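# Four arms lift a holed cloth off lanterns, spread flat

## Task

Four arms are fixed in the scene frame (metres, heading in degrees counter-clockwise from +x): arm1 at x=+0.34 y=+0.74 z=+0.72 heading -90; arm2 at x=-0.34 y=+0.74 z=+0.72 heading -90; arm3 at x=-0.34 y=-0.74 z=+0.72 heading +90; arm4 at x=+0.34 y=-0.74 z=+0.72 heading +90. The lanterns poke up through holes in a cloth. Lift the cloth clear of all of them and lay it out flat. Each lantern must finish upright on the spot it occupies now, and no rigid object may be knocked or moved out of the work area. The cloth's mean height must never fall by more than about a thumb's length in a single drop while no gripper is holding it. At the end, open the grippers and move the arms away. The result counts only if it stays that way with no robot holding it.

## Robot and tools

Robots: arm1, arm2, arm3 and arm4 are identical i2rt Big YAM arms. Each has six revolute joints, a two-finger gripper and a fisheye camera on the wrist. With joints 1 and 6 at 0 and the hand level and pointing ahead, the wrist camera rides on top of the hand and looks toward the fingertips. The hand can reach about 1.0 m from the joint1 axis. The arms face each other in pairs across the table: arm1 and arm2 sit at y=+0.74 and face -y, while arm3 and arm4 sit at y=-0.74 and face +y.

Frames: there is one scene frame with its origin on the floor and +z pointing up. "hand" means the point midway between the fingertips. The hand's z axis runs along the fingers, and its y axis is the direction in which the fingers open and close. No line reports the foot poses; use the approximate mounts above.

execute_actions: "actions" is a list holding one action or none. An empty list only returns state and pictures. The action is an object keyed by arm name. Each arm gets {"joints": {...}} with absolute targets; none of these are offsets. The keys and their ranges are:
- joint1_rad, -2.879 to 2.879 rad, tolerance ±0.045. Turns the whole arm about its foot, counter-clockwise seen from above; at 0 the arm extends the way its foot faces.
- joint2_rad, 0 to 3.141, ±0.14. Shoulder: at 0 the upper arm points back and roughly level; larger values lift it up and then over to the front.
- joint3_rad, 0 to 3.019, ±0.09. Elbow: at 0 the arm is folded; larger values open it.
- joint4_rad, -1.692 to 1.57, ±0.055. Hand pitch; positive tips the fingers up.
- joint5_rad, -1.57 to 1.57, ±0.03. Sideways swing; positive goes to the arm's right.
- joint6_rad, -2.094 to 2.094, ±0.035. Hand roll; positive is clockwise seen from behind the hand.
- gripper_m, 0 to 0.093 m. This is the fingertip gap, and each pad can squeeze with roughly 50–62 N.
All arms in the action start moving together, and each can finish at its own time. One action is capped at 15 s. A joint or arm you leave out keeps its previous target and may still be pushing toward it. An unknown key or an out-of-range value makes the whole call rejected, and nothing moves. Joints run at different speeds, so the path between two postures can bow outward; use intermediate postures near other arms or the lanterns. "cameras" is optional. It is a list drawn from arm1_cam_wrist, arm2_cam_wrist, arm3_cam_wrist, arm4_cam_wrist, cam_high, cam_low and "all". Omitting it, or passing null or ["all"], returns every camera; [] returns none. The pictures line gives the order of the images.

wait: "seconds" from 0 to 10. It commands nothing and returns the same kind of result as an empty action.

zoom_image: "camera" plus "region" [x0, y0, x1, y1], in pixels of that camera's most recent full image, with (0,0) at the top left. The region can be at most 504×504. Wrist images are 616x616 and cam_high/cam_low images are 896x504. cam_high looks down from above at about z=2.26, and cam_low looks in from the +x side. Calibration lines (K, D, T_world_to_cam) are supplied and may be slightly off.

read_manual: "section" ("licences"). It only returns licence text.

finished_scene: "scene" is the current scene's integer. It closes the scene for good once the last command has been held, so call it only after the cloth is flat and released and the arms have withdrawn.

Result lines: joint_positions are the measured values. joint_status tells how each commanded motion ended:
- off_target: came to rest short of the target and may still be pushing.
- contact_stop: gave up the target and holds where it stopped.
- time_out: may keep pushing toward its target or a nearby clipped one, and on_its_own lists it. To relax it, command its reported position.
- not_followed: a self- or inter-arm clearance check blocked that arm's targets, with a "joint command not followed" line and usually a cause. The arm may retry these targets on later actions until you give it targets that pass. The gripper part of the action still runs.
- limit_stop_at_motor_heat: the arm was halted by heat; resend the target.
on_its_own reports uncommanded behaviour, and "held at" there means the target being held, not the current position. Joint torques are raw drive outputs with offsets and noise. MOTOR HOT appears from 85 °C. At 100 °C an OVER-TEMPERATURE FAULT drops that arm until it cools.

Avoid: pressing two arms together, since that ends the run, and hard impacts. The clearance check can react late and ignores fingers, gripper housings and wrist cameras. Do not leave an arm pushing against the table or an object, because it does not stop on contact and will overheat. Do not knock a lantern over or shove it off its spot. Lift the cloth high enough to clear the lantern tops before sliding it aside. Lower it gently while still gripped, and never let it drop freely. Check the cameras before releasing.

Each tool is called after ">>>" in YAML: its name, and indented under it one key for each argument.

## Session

>>> execute_actions:
  actions: []
  cameras: ["cam_high","cam_low"]

Scene clock: 0.00 s.
Joint torques (N m, as the arm reports them, + toward a larger angle): no reading
arm1.joint_positions: joint1_rad=+0.007 joint2_rad=+0.443 joint3_rad=+1.460 joint4_rad=-1.541 joint5_rad=+0.006 joint6_rad=+0.003 gripper_m=+0.095
arm1.joint_status: not commanded
arm1.hand: x=+0.3326 y=+0.6169 z=+1.3503 quat_wxyz=(-0.343, -0.624, -0.600, +0.363) (m; scene frame)
arm2.joint_positions: joint1_rad=-0.003 joint2_rad=+0.438 joint3_rad=+1.467 joint4_rad=-1.543 joint5_rad=+0.002 joint6_rad=+0.008 gripper_m=+0.094
arm2.joint_status: not commanded
arm2.hand: x=-0.3327 y=+0.6225 z=+1.3200 quat_wxyz=(-0.361, -0.607, -0.613, +0.354) (m; scene frame)
arm3.joint_positions: joint1_rad=+0.012 joint2_rad=+0.432 joint3_rad=+1.476 joint4_rad=-1.540 joint5_rad=-0.001 joint6_rad=+0.010 gripper_m=+0.095
arm3.joint_status: not commanded
arm3.hand: x=-0.3351 y=-0.6245 z=+1.3797 quat_wxyz=(-0.369, +0.594, -0.621, -0.354) (m; scene frame)
arm4.joint_positions: joint1_rad=-0.001 joint2_rad=+0.451 joint3_rad=+1.461 joint4_rad=-1.519 joint5_rad=-0.013 joint6_rad=+0.017 gripper_m=+0.095
arm4.joint_status: not commanded
arm4.hand: x=+0.3359 y=-0.6092 z=+1.3720 quat_wxyz=(-0.341, +0.614, -0.607, -0.372) (m; scene frame)
pictures: cam_high, cam_low
Images, in order (width x height): cam_high 896x504, cam_low 896x504.

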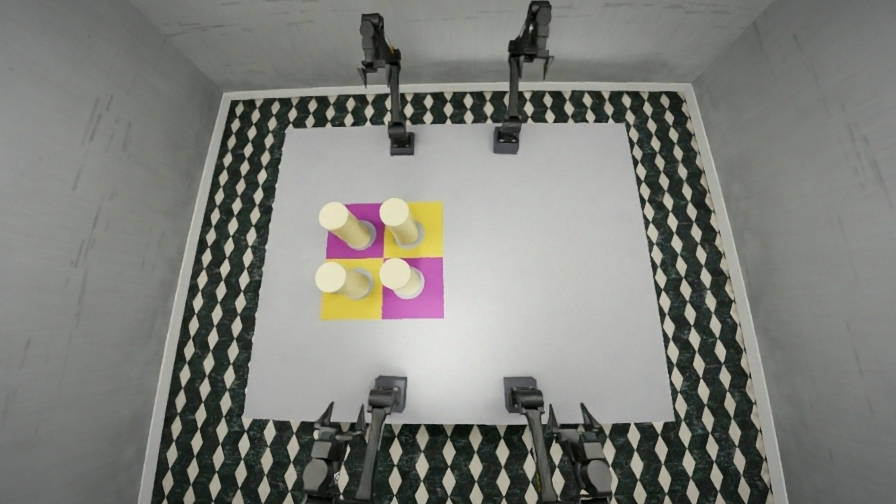

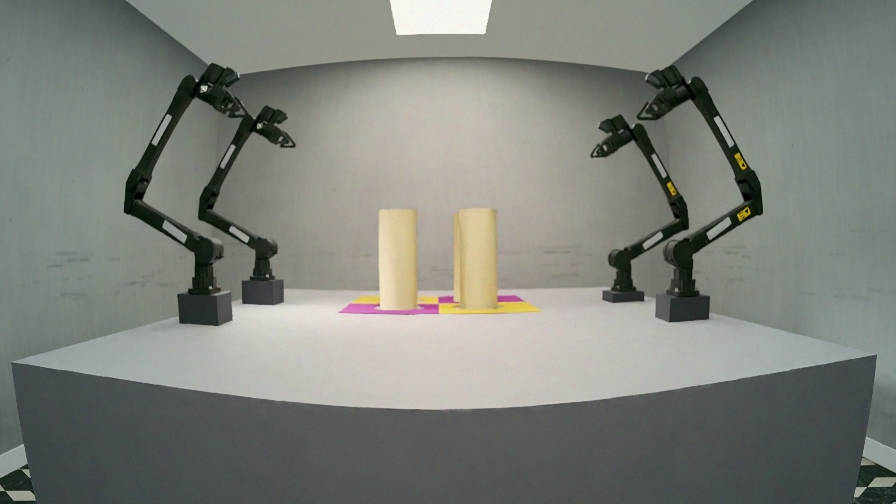

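>>> execute_actions:
  actions:
    - {"arm1":{"joints":{"joint1_rad":-0.617,"joint6_rad":-0.67,"gripper_m":0.045}},"arm2":{"joints":{"joint1_rad":-0.664,"joint6_rad":-0.64,"gripper_m":0.045}},"arm3":{"joints":{"joint1_rad":0.788,"joint6_rad":0.73,"gripper_m":0.045}},"arm4":{"joints":{"joint1_rad":0.705,"joint6_rad":0.74,"gripper_m":0.045}}}
  cameras: []

>>> execute_actions:
  actions:
    - {"arm1":{"joints":{"joint2_rad":2.09,"joint3_rad":1.57,"joint4_rad":-1.02}},"arm2":{"joints":{"joint2_rad":2.05,"joint3_rad":1.61,"joint4_rad":-1.09}},"arm3":{"joints":{"joint2_rad":2.0,"joint3_rad":1.33,"joint4_rad":-0.88}},"arm4":{"joints":{"joint2_rad":1.98,"joint3_rad":1.35,"joint4_rad":-0.89}}}
  cameras: ["arm1_cam_wrist","arm2_cam_wrist","arm3_cam_wrist","arm4_cam_wrist"]

Scene clock: 2.13 s.
Joint torques (N m, as the arm reports them, + toward a larger angle): arm1=[ 0.47  6.69  6.51  1.88  0.07 -0.03] | arm2=[-0.09  4.62  8.31  2.07  0.06  0.02] | arm3=[1.32 6.44 7.41 1.8  0.05 0.03] | arm4=[-1.41  7.37  7.36  1.41 -0.09 -0.02]
arm1.joint_positions: joint1_rad=-0.611 joint2_rad=+0.443 joint3_rad=+1.460 joint4_rad=-1.541 joint5_rad=+0.006 joint6_rad=-0.653 gripper_m=+0.045
arm1.joint_status: all done
arm1.hand: x=+0.2627 y=+0.6430 z=+1.3508 quat_wxyz=(-0.061, -0.612, -0.611, +0.498) (m; scene frame)
arm2.joint_positions: joint1_rad=-0.654 joint2_rad=+0.438 joint3_rad=+1.467 joint4_rad=-1.543 joint5_rad=+0.002 joint6_rad=-0.630 gripper_m=+0.045
arm2.joint_status: all done
arm2.hand: x=-0.4049 y=+0.6459 z=+1.3201 quat_wxyz=(-0.077, -0.611, -0.609, +0.500) (m; scene frame)
arm3.joint_positions: joint1_rad=+0.782 joint2_rad=+0.432 joint3_rad=+1.476 joint4_rad=-1.540 joint5_rad=-0.001 joint6_rad=+0.718 gripper_m=+0.045
arm3.joint_status: all done
arm3.hand: x=-0.4162 y=-0.6534 z=+1.3790 quat_wxyz=(-0.033, +0.614, -0.604, -0.508) (m; scene frame)
arm4.joint_positions: joint1_rad=+0.701 joint2_rad=+0.451 joint3_rad=+1.461 joint4_rad=-1.519 joint5_rad=-0.013 joint6_rad=+0.732 gripper_m=+0.045
arm4.joint_status: all done
arm4.hand: x=+0.2543 y=-0.6430 z=+1.3731 quat_wxyz=(-0.017, +0.609, -0.609, -0.508) (m; scene frame)
pictures: none
No camera images: the call's "cameras" was empty. Leave "cameras" out to get every camera's image.

Scene clock: 4.10 s.
Joint torques (N m, as the arm reports them, + toward a larger angle): arm1=[  0.19 -18.73   7.41   0.72   0.04  -0.07] | arm2=[ -0.1  -20.08  10.92   0.45   0.03  -0.02] | arm3=[  1.15 -19.82   7.32   0.24   0.07   0.06] | arm4=[ -1.16 -16.84   8.12   0.5   -0.05   0.02]
arm1.joint_positions: joint1_rad=-0.611 joint2_rad=+2.082 joint3_rad=+1.569 joint4_rad=-1.030 joint5_rad=+0.006 joint6_rad=-0.655 gripper_m=+0.045
arm1.joint_status: all done
arm1.hand: x=-0.0353 y=+0.2605 z=+0.7905 quat_wxyz=(+0.004, -0.707, -0.707, +0.016) (m; scene frame)
arm2.joint_positions: joint1_rad=-0.654 joint2_rad=+2.053 joint3_rad=+1.589 joint4_rad=-1.092 joint5_rad=+0.002 joint6_rad=-0.631 gripper_m=+0.045
arm2.joint_status: all done
arm2.hand: x=-0.6917 y=+0.2541 z=+0.7800 quat_wxyz=(+0.000, -0.708, -0.707, +0.009) (m; scene frame)
arm3.joint_positions: joint1_rad=+0.782 joint2_rad=+1.996 joint3_rad=+1.319 joint4_rad=-0.893 joint5_rad=-0.001 joint6_rad=+0.719 gripper_m=+0.045
arm3.joint_status: all done
arm3.hand: x=-0.6933 y=-0.3393 z=+0.7745 quat_wxyz=(-0.002, +0.711, -0.703, +0.003) (m; scene frame)
arm4.joint_positions: joint1_rad=+0.701 joint2_rad=+1.988 joint3_rad=+1.334 joint4_rad=-0.906 joint5_rad=-0.013 joint6_rad=+0.733 gripper_m=+0.045
arm4.joint_status: all done
arm4.hand: x=-0.0292 y=-0.3366 z=+0.7859 quat_wxyz=(+0.012, +0.706, -0.708, -0.008) (m; scene frame)
pictures: arm1_cam_wrist, arm2_cam_wrist, arm3_cam_wrist, arm4_cam_wrist
camera_calibration (this result's frames):
arm1_cam_wrist: T_world_to_cam=[[-0.999646, -0.00126157, 0.0265652, -0.0596907], [0.0142902, 0.816948, 0.576534, -0.66689], [-0.0224297, 0.57671, -0.816641, 0.619168], [0, 0, 0, 1]] pos_world=[-0.0362518, 0.187659, 0.891709]
arm2_cam_wrist: T_world_to_cam=[[-0.999894, 0.0145582, 0.000831312, -0.696965], [0.0123514, 0.815266, 0.578954, -0.646852], [0.0077508, 0.578903, -0.81536, 0.621166], [0, 0, 0, 1]] pos_world=[-0.693716, 0.177908, 0.881551]
arm3_cam_wrist: T_world_to_cam=[[0.999891, 0.0107001, 0.0101398, 0.686972], [0.00263649, -0.80656, 0.591146, -0.724436], [0.0145037, -0.591055, -0.806501, 0.557122], [0, 0, 0, 1]] pos_world=[-0.693068, -0.262362, 0.870601]
arm4_cam_wrist: T_world_to_cam=[[0.999331, -0.00506286, -0.0362298, 0.0595162], [0.0172609, -0.80794, 0.589012, -0.726949], [-0.0322536, -0.589243, -0.807312, 0.558148], [0, 0, 0, 1]] pos_world=[-0.0289263, -0.258145, 0.880937]
Images, in order (width x height): arm1_cam_wrist 616x616, arm2_cam_wrist 616x616, arm3_cam_wrist 616x616, arm4_cam_wrist 616x616.

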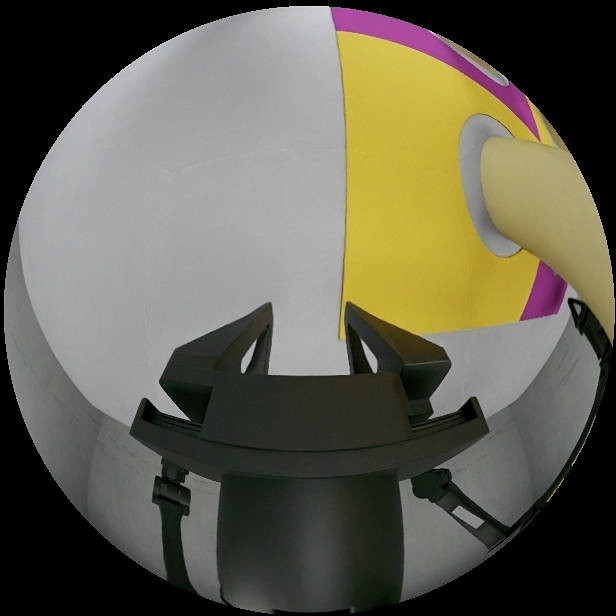

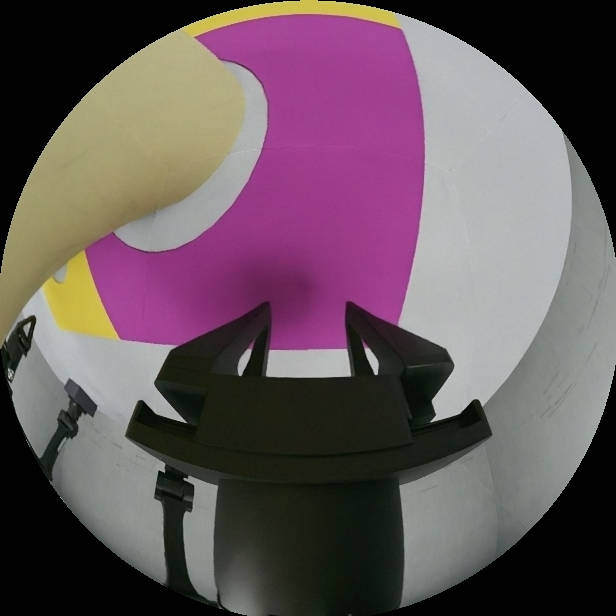

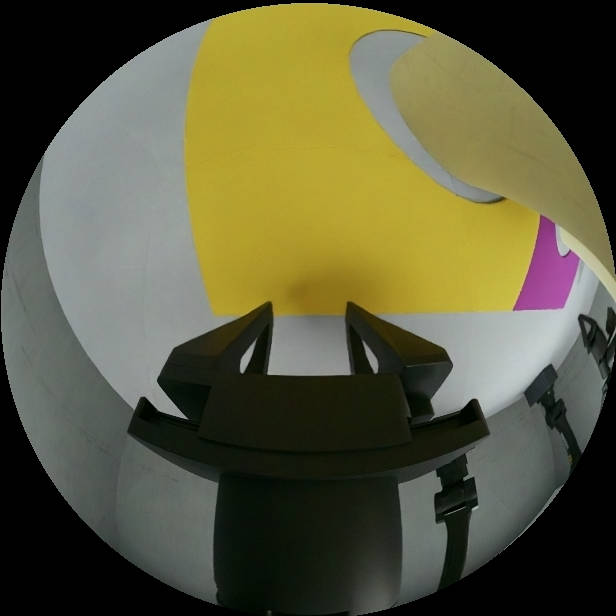

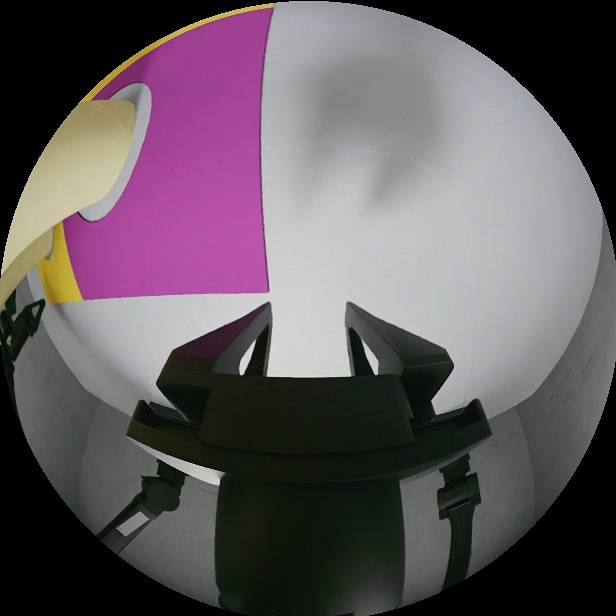

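>>> execute_actions:
  actions:
    - {"arm1":{"joints":{"joint1_rad":-0.675,"joint6_rad":-0.72,"joint2_rad":2.17,"joint3_rad":1.68,"joint4_rad":-1.05}},"arm2":{"joints":{"joint1_rad":-0.77,"joint6_rad":-0.74,"joint2_rad":2.16,"joint3_rad":1.75,"joint4_rad":-1.13}},"arm3":{"joints":{"joint1_rad":0.855,"joint6_rad":0.79,"joint2_rad":2.16,"joint3_rad":1.59,"joint4_rad":-0.97}},"arm4":{"joints":{"joint1_rad":0.715,"joint2_rad":2.14,"joint3_rad":1.58,"joint4_rad":-0.97}}}
  cameras: []

>>> execute_actions:
  actions:
    - {"arm1":{"joints":{"joint2_rad":2.27}},"arm2":{"joints":{"joint2_rad":2.25}},"arm3":{"joints":{"joint2_rad":2.25}},"arm4":{"joints":{"joint2_rad":2.25}}}
  cameras: ["arm1_cam_wrist","arm2_cam_wrist","arm3_cam_wrist","arm4_cam_wrist"]

Scene clock: 5.67 s.
Joint torques (N m, as the arm reports them, + toward a larger angle): arm1=[  1.44 -18.47  10.49  -0.25   0.05  -0.07] | arm2=[  1.83 -21.29  13.06   0.     0.02  -0.04] | arm3=[ -0.15 -23.35   9.75  -0.8    0.07   0.06] | arm4=[ -0.9  -18.78  10.59  -0.59  -0.05   0.02]
arm1.joint_positions: joint1_rad=-0.683 joint2_rad=+2.149 joint3_rad=+1.637 joint4_rad=-1.035 joint5_rad=+0.006 joint6_rad=-0.704 gripper_m=+0.045
arm1.joint_status: all done
arm1.hand: x=-0.0810 y=+0.2745 z=+0.7737 quat_wxyz=(+0.005, -0.715, -0.699, +0.013) (m; scene frame)
arm2.joint_positions: joint1_rad=-0.781 joint2_rad=+2.154 joint3_rad=+1.707 joint4_rad=-1.122 joint5_rad=+0.002 joint6_rad=-0.730 gripper_m=+0.045
arm2.joint_status: all done
arm2.hand: x=-0.7704 y=+0.2822 z=+0.7605 quat_wxyz=(+0.001, -0.717, -0.697, +0.002) (m; scene frame)
arm3.joint_positions: joint1_rad=+0.862 joint2_rad=+2.159 joint3_rad=+1.551 joint4_rad=-0.957 joint5_rad=-0.001 joint6_rad=+0.778 gripper_m=+0.045
arm3.joint_status: all done
arm3.hand: x=-0.7714 y=-0.3240 z=+0.7553 quat_wxyz=(-0.002, +0.718, -0.696, +0.001) (m; scene frame)
arm4.joint_positions: joint1_rad=+0.708 joint2_rad=+2.145 joint3_rad=+1.535 joint4_rad=-0.952 joint5_rad=-0.013 joint6_rad=+0.733 gripper_m=+0.045
arm4.joint_status: all done
arm4.hand: x=-0.0704 y=-0.2976 z=+0.7619 quat_wxyz=(+0.012, +0.709, -0.705, -0.007) (m; scene frame)
pictures: none
No camera images: the call's "cameras" was empty. Leave "cameras" out to get every camera's image.

Scene clock: 6.80 s.
Joint torques (N m, as the arm reports them, + toward a larger angle): arm1=[  1.49 -17.96   8.1   -0.22  -0.09  -0.07] | arm2=[  1.69 -18.52  10.1    0.15   0.08  -0.02] | arm3=[  0.13 -18.24   8.01  -0.64   0.05   0.05] | arm4=[ -0.87 -16.71   7.67  -0.45   0.06   0.01]
arm1.joint_positions: joint1_rad=-0.681 joint2_rad=+2.233 joint3_rad=+1.665 joint4_rad=-1.038 joint5_rad=+0.010 joint6_rad=-0.705 gripper_m=+0.045
arm1.joint_status: all done
arm1.hand: x=-0.0792 y=+0.2761 z=+0.7328 quat_wxyz=(+0.009, -0.714, -0.700, -0.015) (m; scene frame)
arm2.joint_positions: joint1_rad=-0.781 joint2_rad=+2.209 joint3_rad=+1.736 joint4_rad=-1.127 joint5_rad=+0.001 joint6_rad=-0.731 gripper_m=+0.045
arm2.joint_status: all done
arm2.hand: x=-0.7723 y=+0.2797 z=+0.7369 quat_wxyz=(+0.001, -0.717, -0.697, -0.013) (m; scene frame)
arm3.joint_positions: joint1_rad=+0.861 joint2_rad=+2.195 joint3_rad=+1.574 joint4_rad=-0.962 joint5_rad=+0.000 joint6_rad=+0.780 gripper_m=+0.045
arm3.joint_status: all done
arm3.hand: x=-0.7726 y=-0.3220 z=+0.7413 quat_wxyz=(-0.002, +0.718, -0.696, +0.010) (m; scene frame)
arm4.joint_positions: joint1_rad=+0.708 joint2_rad=+2.223 joint3_rad=+1.569 joint4_rad=-0.959 joint5_rad=-0.015 joint6_rad=+0.734 gripper_m=+0.045
arm4.joint_status: all done
arm4.hand: x=-0.0703 y=-0.2989 z=+0.7275 quat_wxyz=(+0.014, +0.708, -0.706, +0.018) (m; scene frame)
pictures: arm1_cam_wrist, arm2_cam_wrist, arm3_cam_wrist, arm4_cam_wrist
camera_calibration (this result's frames):
arm1_cam_wrist: T_world_to_cam=[[-0.99979, 0.0177215, -0.0102567, -0.0802886], [0.00760367, 0.786438, 0.617622, -0.668013], [0.0190115, 0.617414, -0.786408, 0.531935], [0, 0, 0, 1]] pos_world=[-0.0853052, 0.19835, 0.830074]
arm2_cam_wrist: T_world_to_cam=[[-0.998741, 0.0416536, -0.0279547, -0.763386], [0.0162586, 0.795957, 0.605135, -0.652641], [0.0474567, 0.603918, -0.795632, 0.580978], [0, 0, 0, 1]] pos_world=[-0.779385, 0.200408, 0.83584]
arm3_cam_wrist: T_world_to_cam=[[0.999371, 0.0290885, 0.0202845, 0.764377], [0.0111613, -0.800927, 0.598658, -0.687829], [0.0336605, -0.598055, -0.800748, 0.550045], [0, 0, 0, 1]] pos_world=[-0.774734, -0.244178, 0.836717]
arm4_cam_wrist: T_world_to_cam=[[0.999996, 0.000823892, -0.00257799, 0.0759882], [0.00224787, -0.783329, 0.621603, -0.678708], [-0.00150728, -0.621606, -0.783328, 0.50695], [0, 0, 0, 1]] pos_world=[-0.0736981, -0.216591, 0.819191]
Images, in order (width x height): arm1_cam_wrist 616x616, arm2_cam_wrist 616x616, arm3_cam_wrist 616x616, arm4_cam_wrist 616x616.

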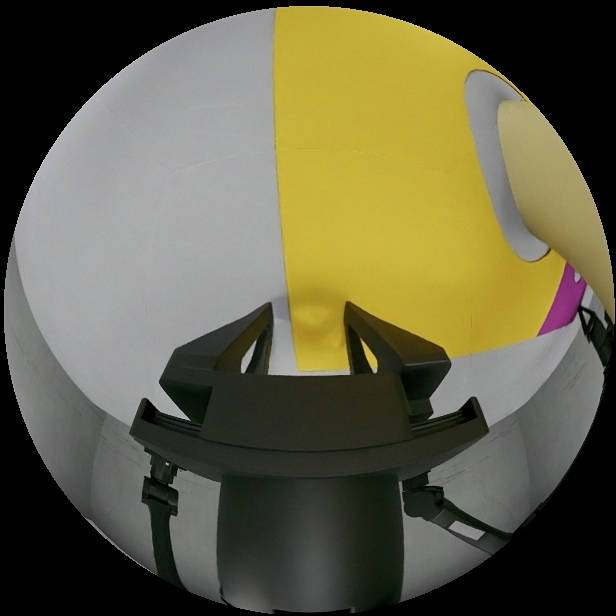

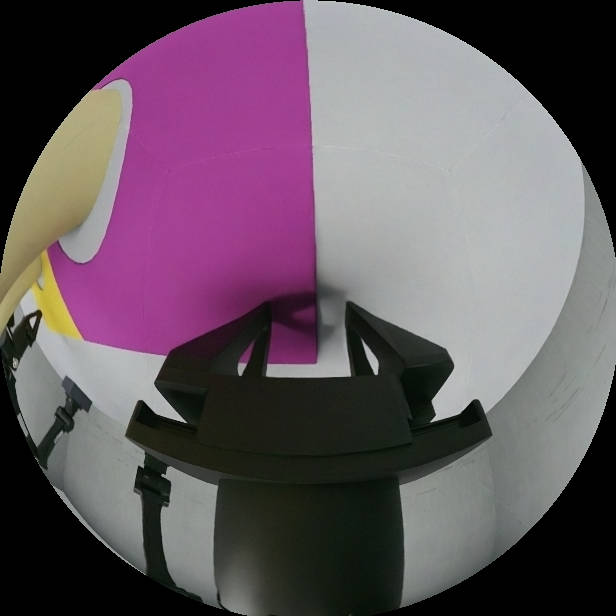

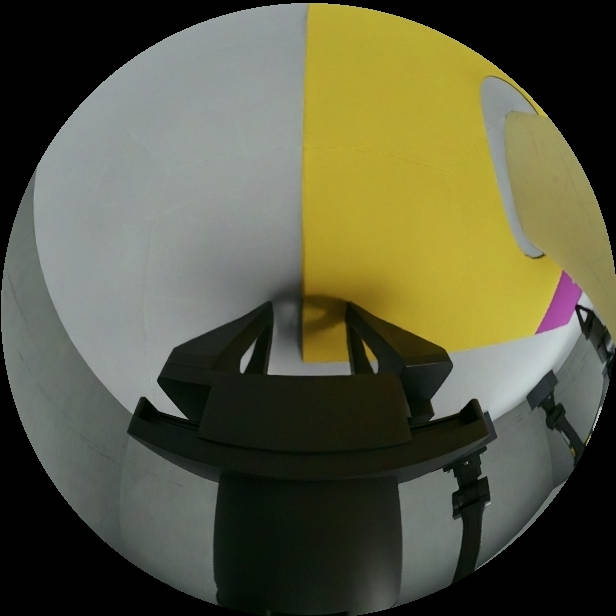

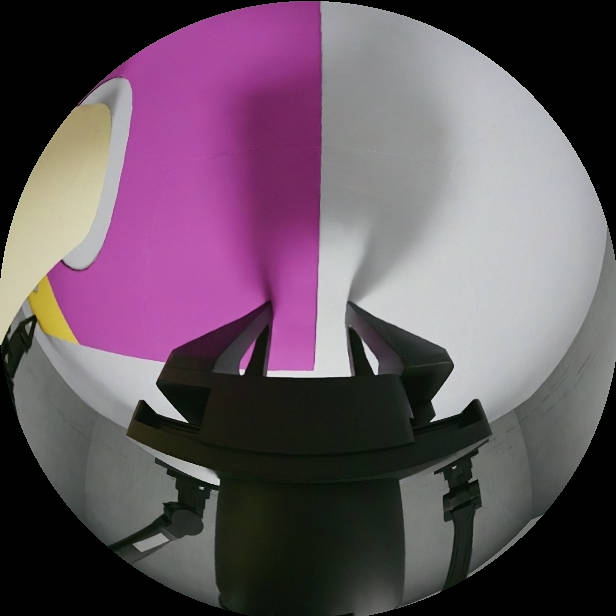

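Preload inward, close, small lift.

>>> execute_actions:
  actions:
    - {"arm1":{"joints":{"joint1_rad":-0.715}},"arm2":{"joints":{"joint1_rad":-0.725}},"arm3":{"joints":{"joint1_rad":0.805}},"arm4":{"joints":{"joint1_rad":0.76}}}
  cameras: []

>>> execute_actions:
  actions:
    - {"arm1":{"joints":{"gripper_m":0}},"arm2":{"joints":{"gripper_m":0}},"arm3":{"joints":{"gripper_m":0}},"arm4":{"joints":{"gripper_m":0}}}
  cameras: []

>>> execute_actions:
  actions:
    - {"arm1":{"joints":{"joint2_rad":2.16}},"arm2":{"joints":{"joint2_rad":2.14}},"arm3":{"joints":{"joint2_rad":2.1}},"arm4":{"joints":{"joint2_rad":2.14}}}
  cameras: ["arm1_cam_wrist","arm2_cam_wrist","arm3_cam_wrist","arm4_cam_wrist"]

Scene clock: 8.07 s.
Joint torques (N m, as the arm reports them, + toward a larger angle): arm1=[ -0.43 -17.55   8.12  -0.27   0.05  -0.05] | arm2=[  3.17 -19.01  10.12   0.14  -0.12   0.  ] | arm3=[ -1.17 -18.17   7.99  -0.6    0.29   0.03] | arm4=[ -0.34 -16.79   7.67  -0.47  -0.21   0.01]
arm1.joint_positions: joint1_rad=-0.701 joint2_rad=+2.233 joint3_rad=+1.665 joint4_rad=-1.038 joint5_rad=+0.006 joint6_rad=-0.706 gripper_m=+0.045
arm1.joint_status: all done
arm1.hand: x=-0.0880 y=+0.2841 z=+0.7328 quat_wxyz=(+0.007, -0.721, -0.693, -0.015) (m; scene frame)
arm2.joint_positions: joint1_rad=-0.744 joint2_rad=+2.209 joint3_rad=+1.736 joint4_rad=-1.127 joint5_rad=+0.006 joint6_rad=-0.734 gripper_m=+0.045
arm2.joint_status: all done
arm2.hand: x=-0.7559 y=+0.2647 z=+0.7369 quat_wxyz=(+0.004, -0.703, -0.711, -0.013) (m; scene frame)
arm3.joint_positions: joint1_rad=+0.825 joint2_rad=+2.195 joint3_rad=+1.574 joint4_rad=-0.962 joint5_rad=-0.008 joint6_rad=+0.783 gripper_m=+0.045
arm3.joint_status: all done
arm3.hand: x=-0.7581 y=-0.3073 z=+0.7414 quat_wxyz=(+0.001, +0.704, -0.710, +0.010) (m; scene frame)
arm4.joint_positions: joint1_rad=+0.746 joint2_rad=+2.223 joint3_rad=+1.569 joint4_rad=-0.959 joint5_rad=-0.010 joint6_rad=+0.735 gripper_m=+0.045
arm4.joint_status: all done
arm4.hand: x=-0.0860 y=-0.3138 z=+0.7277 quat_wxyz=(+0.011, +0.721, -0.693, +0.018) (m; scene frame)
pictures: none
No camera images: the call's "cameras" was empty. Leave "cameras" out to get every camera's image.

Scene clock: 8.67 s.
Joint torques (N m, as the arm reports them, + toward a larger angle): arm1=[  0.31 -18.07   8.09  -0.25   0.07  -0.05] | arm2=[  0.98 -19.    10.17   0.5    0.06   0.  ] | arm3=[ -0.29 -17.99   7.88  -0.13   0.13   0.05] | arm4=[ -0.97 -16.76   7.66  -0.47  -0.06   0.01]
arm1.joint_positions: joint1_rad=-0.709 joint2_rad=+2.233 joint3_rad=+1.665 joint4_rad=-1.038 joint5_rad=+0.006 joint6_rad=-0.706 gripper_m=+0.001
arm1.joint_status: all done
arm1.hand: x=-0.0919 y=+0.2877 z=+0.7329 quat_wxyz=(+0.006, -0.724, -0.690, -0.015) (m; scene frame)
arm2.joint_positions: joint1_rad=-0.731 joint2_rad=+2.209 joint3_rad=+1.736 joint4_rad=-1.135 joint5_rad=+0.001 joint6_rad=-0.734 gripper_m=+0.002
arm2.joint_status: all done
arm2.hand: x=-0.7478 y=+0.2605 z=+0.7370 quat_wxyz=(+0.002, -0.698, -0.716, -0.017) (m; scene frame)
arm3.joint_positions: joint1_rad=+0.811 joint2_rad=+2.195 joint3_rad=+1.575 joint4_rad=-0.974 joint5_rad=-0.003 joint6_rad=+0.783 gripper_m=+0.002
arm3.joint_status: all done
arm3.hand: x=-0.7499 y=-0.3025 z=+0.7420 quat_wxyz=(-0.001, +0.699, -0.715, +0.015) (m; scene frame)
arm4.joint_positions: joint1_rad=+0.756 joint2_rad=+2.223 joint3_rad=+1.569 joint4_rad=-0.959 joint5_rad=-0.012 joint6_rad=+0.735 gripper_m=+0.001
arm4.joint_status: all done
arm4.hand: x=-0.0907 y=-0.3185 z=+0.7278 quat_wxyz=(+0.012, +0.725, -0.689, +0.018) (m; scene frame)
pictures: none
No camera images: the call's "cameras" was empty. Leave "cameras" out to get every camera's image.

Scene clock: 9.77 s.
Joint torques (N m, as the arm reports them, + toward a larger angle): arm1=[  0.58 -18.69   8.53  -0.06   0.06  -0.06] | arm2=[  1.29 -20.39  10.54   0.68   0.05   0.  ] | arm3=[  0.28 -24.95   8.31   0.1    0.16   0.03] | arm4=[ -1.16 -19.72   8.1   -0.36  -0.07   0.  ]
arm1.joint_positions: joint1_rad=-0.709 joint2_rad=+2.137 joint3_rad=+1.665 joint4_rad=-1.038 joint5_rad=+0.006 joint6_rad=-0.706 gripper_m=+0.001
arm1.joint_status: all done
arm1.hand: x=-0.1024 y=+0.2761 z=+0.7914 quat_wxyz=(+0.004, -0.723, -0.690, +0.033) (m; scene frame)
arm2.joint_positions: joint1_rad=-0.731 joint2_rad=+2.135 joint3_rad=+1.736 joint4_rad=-1.135 joint5_rad=+0.001 joint6_rad=-0.734 gripper_m=+0.002
arm2.joint_status: all done
arm2.hand: x=-0.7542 y=+0.2531 z=+0.7829 quat_wxyz=(-0.001, -0.698, -0.715, +0.020) (m; scene frame)
arm3.joint_positions: joint1_rad=+0.811 joint2_rad=+2.118 joint3_rad=+1.575 joint4_rad=-0.974 joint5_rad=-0.003 joint6_rad=+0.783 gripper_m=+0.002
arm3.joint_status: all done
arm3.hand: x=-0.7597 y=-0.2925 z=+0.7872 quat_wxyz=(-0.001, +0.699, -0.715, -0.023) (m; scene frame)
arm4.joint_positions: joint1_rad=+0.756 joint2_rad=+2.154 joint3_rad=+1.569 joint4_rad=-0.959 joint5_rad=-0.012 joint6_rad=+0.735 gripper_m=+0.001
arm4.joint_status: all done
arm4.hand: x=-0.0999 y=-0.3087 z=+0.7680 quat_wxyz=(+0.011, +0.725, -0.689, -0.016) (m; scene frame)
pictures: arm1_cam_wrist, arm2_cam_wrist, arm3_cam_wrist, arm4_cam_wrist
camera_calibration (this result's frames):
arm1_cam_wrist: T_world_to_cam=[[-0.997704, 0.0463892, 0.0493395, -0.157661], [0.0660151, 0.828751, 0.555711, -0.660692], [-0.0151112, 0.557692, -0.82991, 0.625925], [0, 0, 0, 1]] pos_world=[-0.104225, 0.205789, 0.894394]
arm2_cam_wrist: T_world_to_cam=[[-0.999814, -0.010848, 0.0159609, -0.764833], [0.0000853774, 0.824563, 0.565771, -0.648134], [-0.0192983, 0.565667, -0.824408, 0.614617], [0, 0, 0, 1]] pos_world=[-0.752774, 0.178462, 0.885598]
arm3_cam_wrist: T_world_to_cam=[[0.999294, -0.0237233, -0.0291269, 0.773121], [-0.00327341, -0.827403, 0.561599, -0.681359], [-0.0374227, -0.561108, -0.826896, 0.581455], [0, 0, 0, 1]] pos_world=[-0.753046, -0.219159, 0.885973]
arm4_cam_wrist: T_world_to_cam=[[0.997715, 0.0486035, -0.046934, 0.154275], [0.0668152, -0.812974, 0.578453, -0.68105], [-0.0100413, -0.580267, -0.814364, 0.568237], [0, 0, 0, 1]] pos_world=[-0.102712, -0.231446, 0.863948]
Images, in order (width x height): arm1_cam_wrist 616x616, arm2_cam_wrist 616x616, arm3_cam_wrist 616x616, arm4_cam_wrist 616x616.

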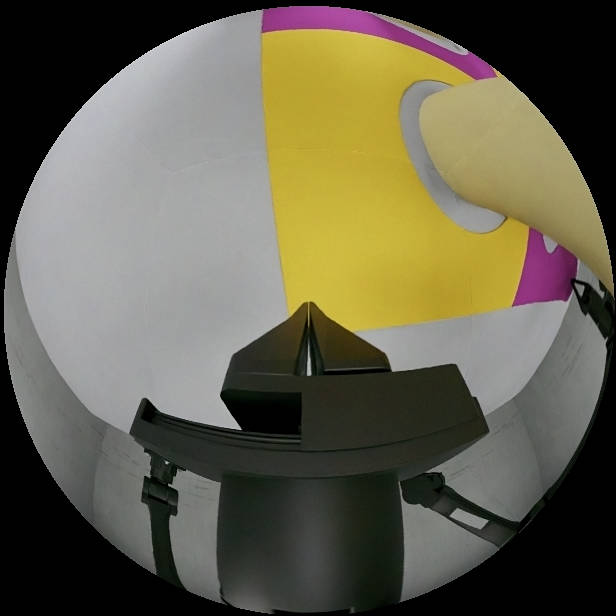

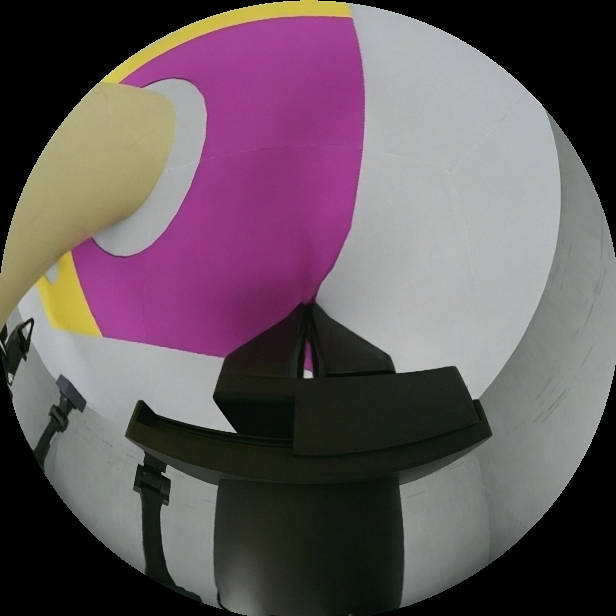

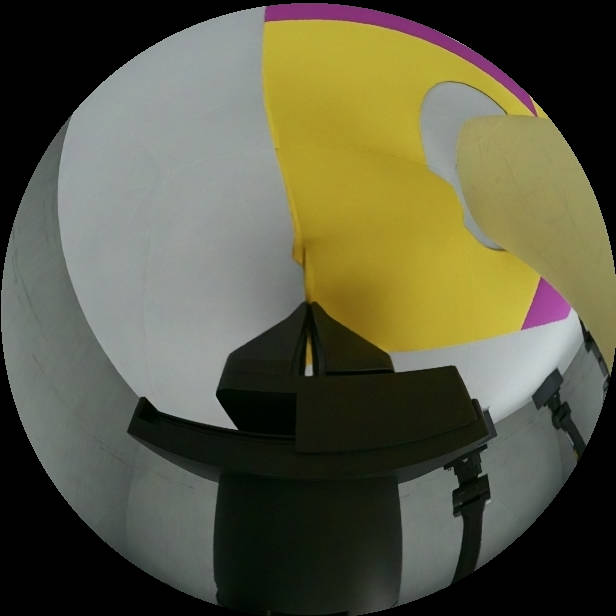

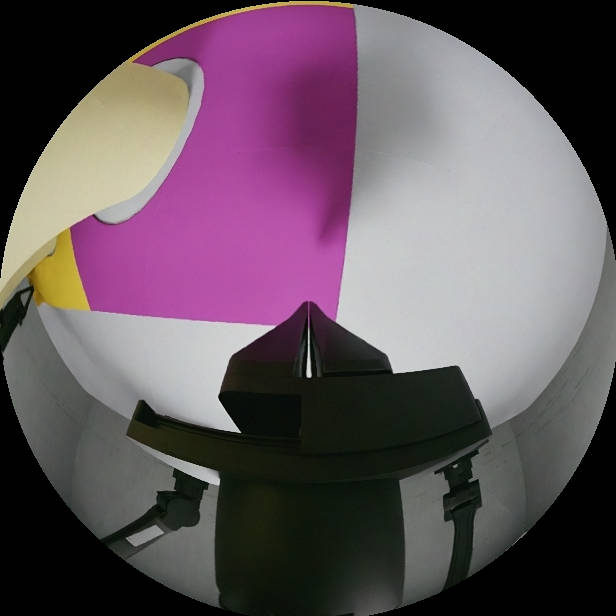

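>>> execute_actions:
  actions:
    - {"arm1":{"joints":{"joint1_rad":-0.67,"joint2_rad":2.12,"joint3_rad":1.58,"joint4_rad":-0.85,"gripper_m":0.045}},"arm4":{"joints":{"joint1_rad":0.7,"joint2_rad":2.09,"joint3_rad":1.485,"joint4_rad":-0.77,"gripper_m":0.045}}}
  cameras: []

>>> execute_actions:
  actions:
    - {"arm1":{"joints":{"joint2_rad":2.25}},"arm4":{"joints":{"joint2_rad":2.23}}}
  cameras: ["arm1_cam_wrist","arm4_cam_wrist"]

>>> execute_actions:
  actions:
    - {"arm1":{"joints":{"joint1_rad":-0.7}},"arm4":{"joints":{"joint1_rad":0.74}}}
  cameras: []

>>> execute_actions:
  actions:
    - {"arm1":{"joints":{"gripper_m":0}},"arm4":{"joints":{"gripper_m":0}}}
  cameras: []

>>> execute_actions:
  actions:
    - {"arm1":{"joints":{"joint2_rad":2.14}},"arm4":{"joints":{"joint2_rad":2.09}}}
  cameras: ["arm1_cam_wrist","arm4_cam_wrist"]

Scene clock: 10.97 s.
Joint torques (N m, as the arm reports them, + toward a larger angle): arm1=[  0.68 -19.68   6.82   1.46   0.04  -0.04] | arm2=[  1.31 -21.53  10.57   0.64   0.05   0.  ] | arm3=[  0.07 -25.4    8.44   0.09   0.16   0.03] | arm4=[ -0.91 -20.54   7.45   0.86  -0.07  -0.01]
arm1.joint_positions: joint1_rad=-0.669 joint2_rad=+2.116 joint3_rad=+1.588 joint4_rad=-0.869 joint5_rad=+0.006 joint6_rad=-0.706 gripper_m=+0.045
arm1.joint_status: all done
arm1.hand: x=-0.0905 y=+0.2501 z=+0.7809 quat_wxyz=(-0.001, -0.707, -0.702, +0.089) (m; scene frame)
arm2.joint_positions: joint1_rad=-0.731 joint2_rad=+2.135 joint3_rad=+1.736 joint4_rad=-1.135 joint5_rad=+0.001 joint6_rad=-0.734 gripper_m=+0.002
arm2.joint_status: not commanded
arm2.hand: x=-0.7542 y=+0.2531 z=+0.7829 quat_wxyz=(-0.001, -0.698, -0.715, +0.020) (m; scene frame)
arm3.joint_positions: joint1_rad=+0.811 joint2_rad=+2.118 joint3_rad=+1.575 joint4_rad=-0.974 joint5_rad=-0.003 joint6_rad=+0.783 gripper_m=+0.002
arm3.joint_status: not commanded
arm3.hand: x=-0.7597 y=-0.2925 z=+0.7872 quat_wxyz=(-0.001, +0.699, -0.715, -0.023) (m; scene frame)
arm4.joint_positions: joint1_rad=+0.693 joint2_rad=+2.118 joint3_rad=+1.482 joint4_rad=-0.791 joint5_rad=-0.012 joint6_rad=+0.735 gripper_m=+0.045
arm4.joint_status: all done
arm4.hand: x=-0.0765 y=-0.2770 z=+0.7633 quat_wxyz=(+0.008, +0.701, -0.709, -0.074) (m; scene frame)
pictures: none
No camera images: the call's "cameras" was empty. Leave "cameras" out to get every camera's image.

Scene clock: 11.93 s.
Joint torques (N m, as the arm reports them, + toward a larger angle): arm1=[  0.78 -16.78   5.92   0.83   0.11  -0.05] | arm2=[  1.34 -21.35  10.58   0.65   0.05   0.01] | arm3=[  0.2  -25.19   8.32   0.05   0.16   0.02] | arm4=[ -1.1  -14.97   6.43   0.38  -0.13  -0.01]
arm1.joint_positions: joint1_rad=-0.670 joint2_rad=+2.200 joint3_rad=+1.594 joint4_rad=-0.858 joint5_rad=+0.005 joint6_rad=-0.707 gripper_m=+0.045
arm1.joint_status: all done
arm1.hand: x=-0.0854 y=+0.2572 z=+0.7314 quat_wxyz=(+0.001, -0.709, -0.704, +0.056) (m; scene frame)
arm2.joint_positions: joint1_rad=-0.731 joint2_rad=+2.135 joint3_rad=+1.736 joint4_rad=-1.135 joint5_rad=+0.001 joint6_rad=-0.734 gripper_m=+0.002
arm2.joint_status: not commanded
arm2.hand: x=-0.7542 y=+0.2531 z=+0.7829 quat_wxyz=(-0.001, -0.698, -0.715, +0.020) (m; scene frame)
arm3.joint_positions: joint1_rad=+0.811 joint2_rad=+2.118 joint3_rad=+1.575 joint4_rad=-0.974 joint5_rad=-0.003 joint6_rad=+0.783 gripper_m=+0.002
arm3.joint_status: not commanded
arm3.hand: x=-0.7597 y=-0.2925 z=+0.7872 quat_wxyz=(-0.001, +0.699, -0.715, -0.023) (m; scene frame)
arm4.joint_positions: joint1_rad=+0.696 joint2_rad=+2.185 joint3_rad=+1.490 joint4_rad=-0.778 joint5_rad=-0.011 joint6_rad=+0.736 gripper_m=+0.045
arm4.joint_status: all done
arm4.hand: x=-0.0739 y=-0.2829 z=+0.7263 quat_wxyz=(+0.009, +0.703, -0.710, -0.052) (m; scene frame)
pictures: arm1_cam_wrist, arm4_cam_wrist
camera_calibration (this result's frames):
arm1_cam_wrist: T_world_to_cam=[[-0.996892, 0.00792707, 0.0783864, -0.148202], [0.0480254, 0.849854, 0.524826, -0.597215], [-0.0624567, 0.526959, -0.847592, 0.603686], [0, 0, 0, 1]] pos_world=[-0.0813561, 0.190602, 0.83673]
arm4_cam_wrist: T_world_to_cam=[[0.995613, -0.00912611, -0.093118, 0.142175], [0.0421244, -0.844939, 0.533202, -0.615684], [-0.083545, -0.534785, -0.840848, 0.576237], [0, 0, 0, 1]] pos_world=[-0.0674741, -0.210754, 0.82605]
Images, in order (width x height): arm1_cam_wrist 616x616, arm4_cam_wrist 616x616.

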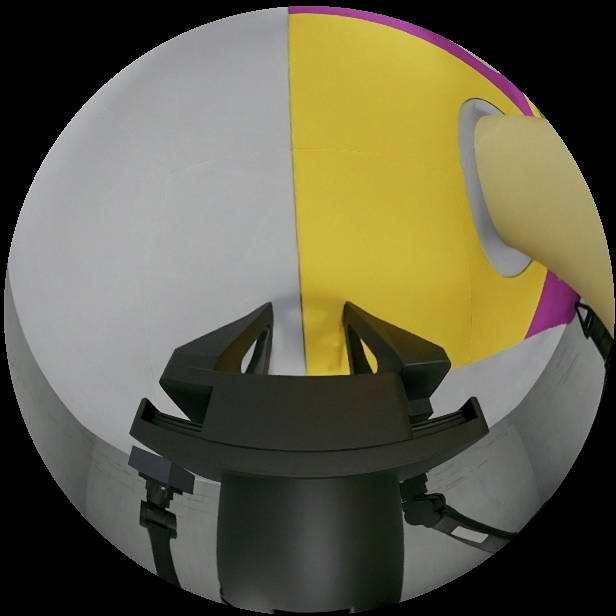

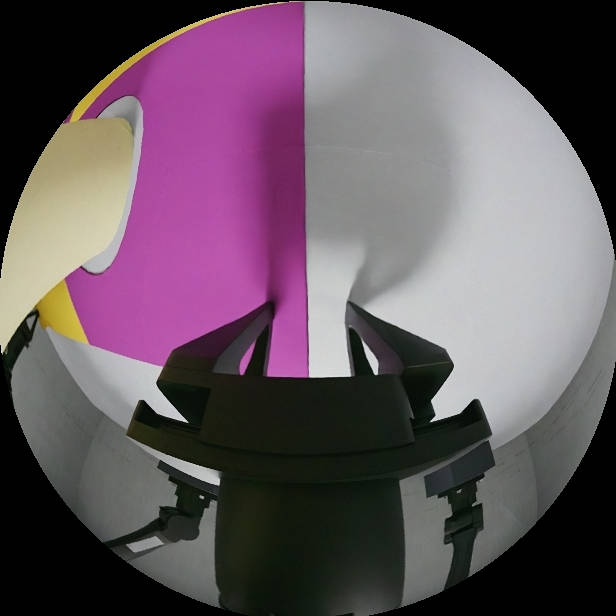

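Scene clock: 12.67 s.
Joint torques (N m, as the arm reports them, + toward a larger angle): arm1=[ -1.49 -16.68   5.88   0.84   0.31  -0.04] | arm2=[  1.31 -21.39  10.59   0.64   0.05   0.01] | arm3=[  0.14 -25.23   8.32   0.     0.15   0.03] | arm4=[  0.8  -14.94   6.43   0.37  -0.52  -0.01]
arm1.joint_positions: joint1_rad=-0.673 joint2_rad=+2.200 joint3_rad=+1.594 joint4_rad=-0.858 joint5_rad=-0.001 joint6_rad=-0.707 gripper_m=+0.045
arm1.joint_status: all done
arm1.hand: x=-0.0864 y=+0.2580 z=+0.7314 quat_wxyz=(-0.002, -0.710, -0.702, +0.055) (m; scene frame)
arm2.joint_positions: joint1_rad=-0.731 joint2_rad=+2.135 joint3_rad=+1.736 joint4_rad=-1.135 joint5_rad=+0.001 joint6_rad=-0.734 gripper_m=+0.002
arm2.joint_status: not commanded
arm2.hand: x=-0.7542 y=+0.2531 z=+0.7829 quat_wxyz=(-0.001, -0.698, -0.715, +0.020) (m; scene frame)
arm3.joint_positions: joint1_rad=+0.811 joint2_rad=+2.118 joint3_rad=+1.575 joint4_rad=-0.974 joint5_rad=-0.003 joint6_rad=+0.783 gripper_m=+0.002
arm3.joint_status: not commanded
arm3.hand: x=-0.7597 y=-0.2925 z=+0.7872 quat_wxyz=(-0.001, +0.699, -0.715, -0.023) (m; scene frame)
arm4.joint_positions: joint1_rad=+0.713 joint2_rad=+2.185 joint3_rad=+1.490 joint4_rad=-0.778 joint5_rad=-0.003 joint6_rad=+0.736 gripper_m=+0.045
arm4.joint_status: all done
arm4.hand: x=-0.0807 y=-0.2890 z=+0.7264 quat_wxyz=(+0.005, +0.709, -0.704, -0.051) (m; scene frame)
pictures: none
No camera images: the call's "cameras" was empty. Leave "cameras" out to get every camera's image.

Scene clock: 13.53 s.
Joint torques (N m, as the arm reports them, + toward a larger angle): arm1=[ -0.58 -16.77   5.89   0.9    0.19  -0.04] | arm2=[  1.31 -21.36  10.58   0.64   0.05   0.  ] | arm3=[  0.32 -25.16   8.35   0.09   0.16   0.02] | arm4=[ -0.51 -15.01   6.43   0.33  -0.31  -0.01]
arm1.joint_positions: joint1_rad=-0.685 joint2_rad=+2.200 joint3_rad=+1.594 joint4_rad=-0.858 joint5_rad=+0.002 joint6_rad=-0.707 gripper_m=+0.001
arm1.joint_status: all done
arm1.hand: x=-0.0923 y=+0.2633 z=+0.7314 quat_wxyz=(+0.000, -0.714, -0.698, +0.055) (m; scene frame)
arm2.joint_positions: joint1_rad=-0.731 joint2_rad=+2.135 joint3_rad=+1.736 joint4_rad=-1.135 joint5_rad=+0.001 joint6_rad=-0.734 gripper_m=+0.002
arm2.joint_status: not commanded
arm2.hand: x=-0.7542 y=+0.2531 z=+0.7829 quat_wxyz=(-0.001, -0.698, -0.715, +0.020) (m; scene frame)
arm3.joint_positions: joint1_rad=+0.811 joint2_rad=+2.118 joint3_rad=+1.575 joint4_rad=-0.974 joint5_rad=-0.003 joint6_rad=+0.783 gripper_m=+0.002
arm3.joint_status: not commanded
arm3.hand: x=-0.7597 y=-0.2925 z=+0.7872 quat_wxyz=(-0.001, +0.699, -0.715, -0.023) (m; scene frame)
arm4.joint_positions: joint1_rad=+0.728 joint2_rad=+2.186 joint3_rad=+1.490 joint4_rad=-0.776 joint5_rad=-0.007 joint6_rad=+0.736 gripper_m=+0.002
arm4.joint_status: all done
arm4.hand: x=-0.0884 y=-0.2958 z=+0.7263 quat_wxyz=(+0.007, +0.714, -0.698, -0.052) (m; scene frame)
pictures: none
No camera images: the call's "cameras" was empty. Leave "cameras" out to get every camera's image.

Scene clock: 14.53 s.
Joint torques (N m, as the arm reports them, + toward a larger angle): arm1=[  0.19 -18.44   6.82   0.93   0.2   -0.05] | arm2=[  1.33 -21.31  10.58   0.65   0.05   0.  ] | arm3=[  0.25 -25.3    8.34   0.12   0.15   0.04] | arm4=[ -0.93 -19.13   7.73   0.44  -0.19  -0.01]
arm1.joint_positions: joint1_rad=-0.692 joint2_rad=+2.124 joint3_rad=+1.586 joint4_rad=-0.858 joint5_rad=+0.002 joint6_rad=-0.707 gripper_m=+0.001
arm1.joint_status: all done
arm1.hand: x=-0.1017 y=+0.2591 z=+0.7759 quat_wxyz=(-0.002, -0.714, -0.694, +0.089) (m; scene frame)
arm2.joint_positions: joint1_rad=-0.731 joint2_rad=+2.135 joint3_rad=+1.736 joint4_rad=-1.135 joint5_rad=+0.001 joint6_rad=-0.734 gripper_m=+0.002
arm2.joint_status: not commanded
arm2.hand: x=-0.7542 y=+0.2531 z=+0.7829 quat_wxyz=(-0.001, -0.698, -0.715, +0.020) (m; scene frame)
arm3.joint_positions: joint1_rad=+0.811 joint2_rad=+2.118 joint3_rad=+1.575 joint4_rad=-0.974 joint5_rad=-0.003 joint6_rad=+0.783 gripper_m=+0.002
arm3.joint_status: not commanded
arm3.hand: x=-0.7597 y=-0.2925 z=+0.7872 quat_wxyz=(-0.001, +0.699, -0.715, -0.023) (m; scene frame)
arm4.joint_positions: joint1_rad=+0.733 joint2_rad=+2.102 joint3_rad=+1.480 joint4_rad=-0.776 joint5_rad=-0.010 joint6_rad=+0.736 gripper_m=+0.002
arm4.joint_status: all done
arm4.hand: x=-0.0981 y=-0.2896 z=+0.7727 quat_wxyz=(+0.007, +0.714, -0.695, -0.088) (m; scene frame)
pictures: arm1_cam_wrist, arm4_cam_wrist
camera_calibration (this result's frames):
arm1_cam_wrist: T_world_to_cam=[[-0.992198, 0.034374, 0.119843, -0.206532], [0.0878317, 0.874928, 0.476221, -0.586179], [-0.0884843, 0.483032, -0.871121, 0.666412], [0, 0, 0, 1]] pos_world=[-0.0944687, 0.198066, 0.884428]
arm4_cam_wrist: T_world_to_cam=[[0.989367, 0.0331422, -0.141611, 0.219656], [0.0981588, -0.870641, 0.482026, -0.607498], [-0.107317, -0.490802, -0.864637, 0.638345], [0, 0, 0, 1]] pos_world=[-0.0891837, -0.222892, 0.875872]
Images, in order (width x height): arm1_cam_wrist 616x616, arm4_cam_wrist 616x616.

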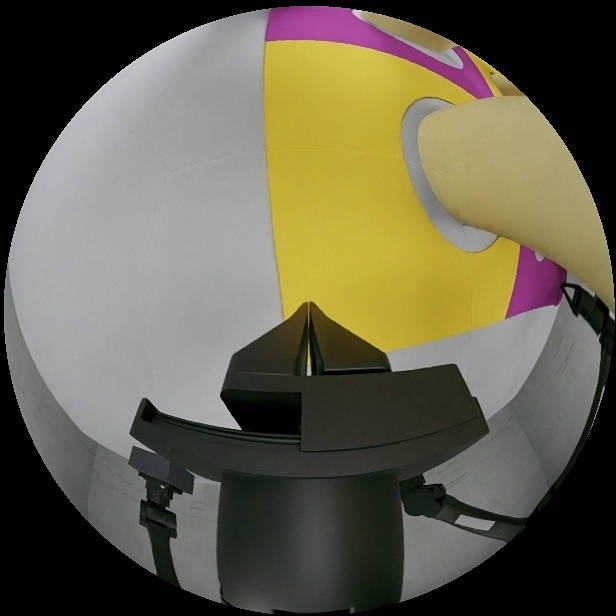

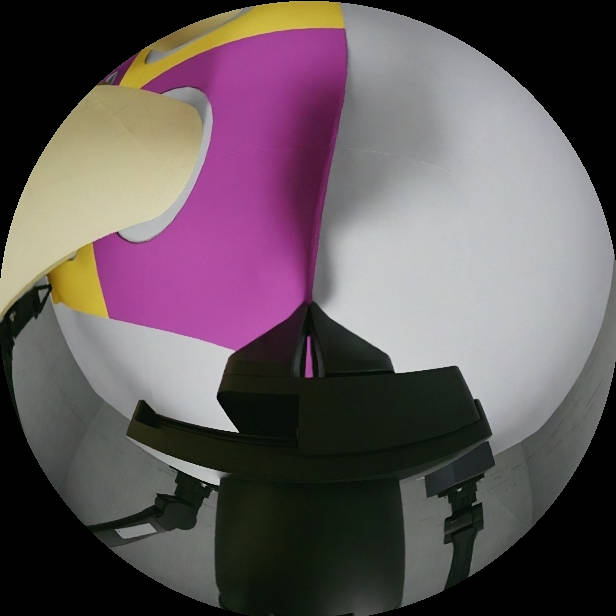

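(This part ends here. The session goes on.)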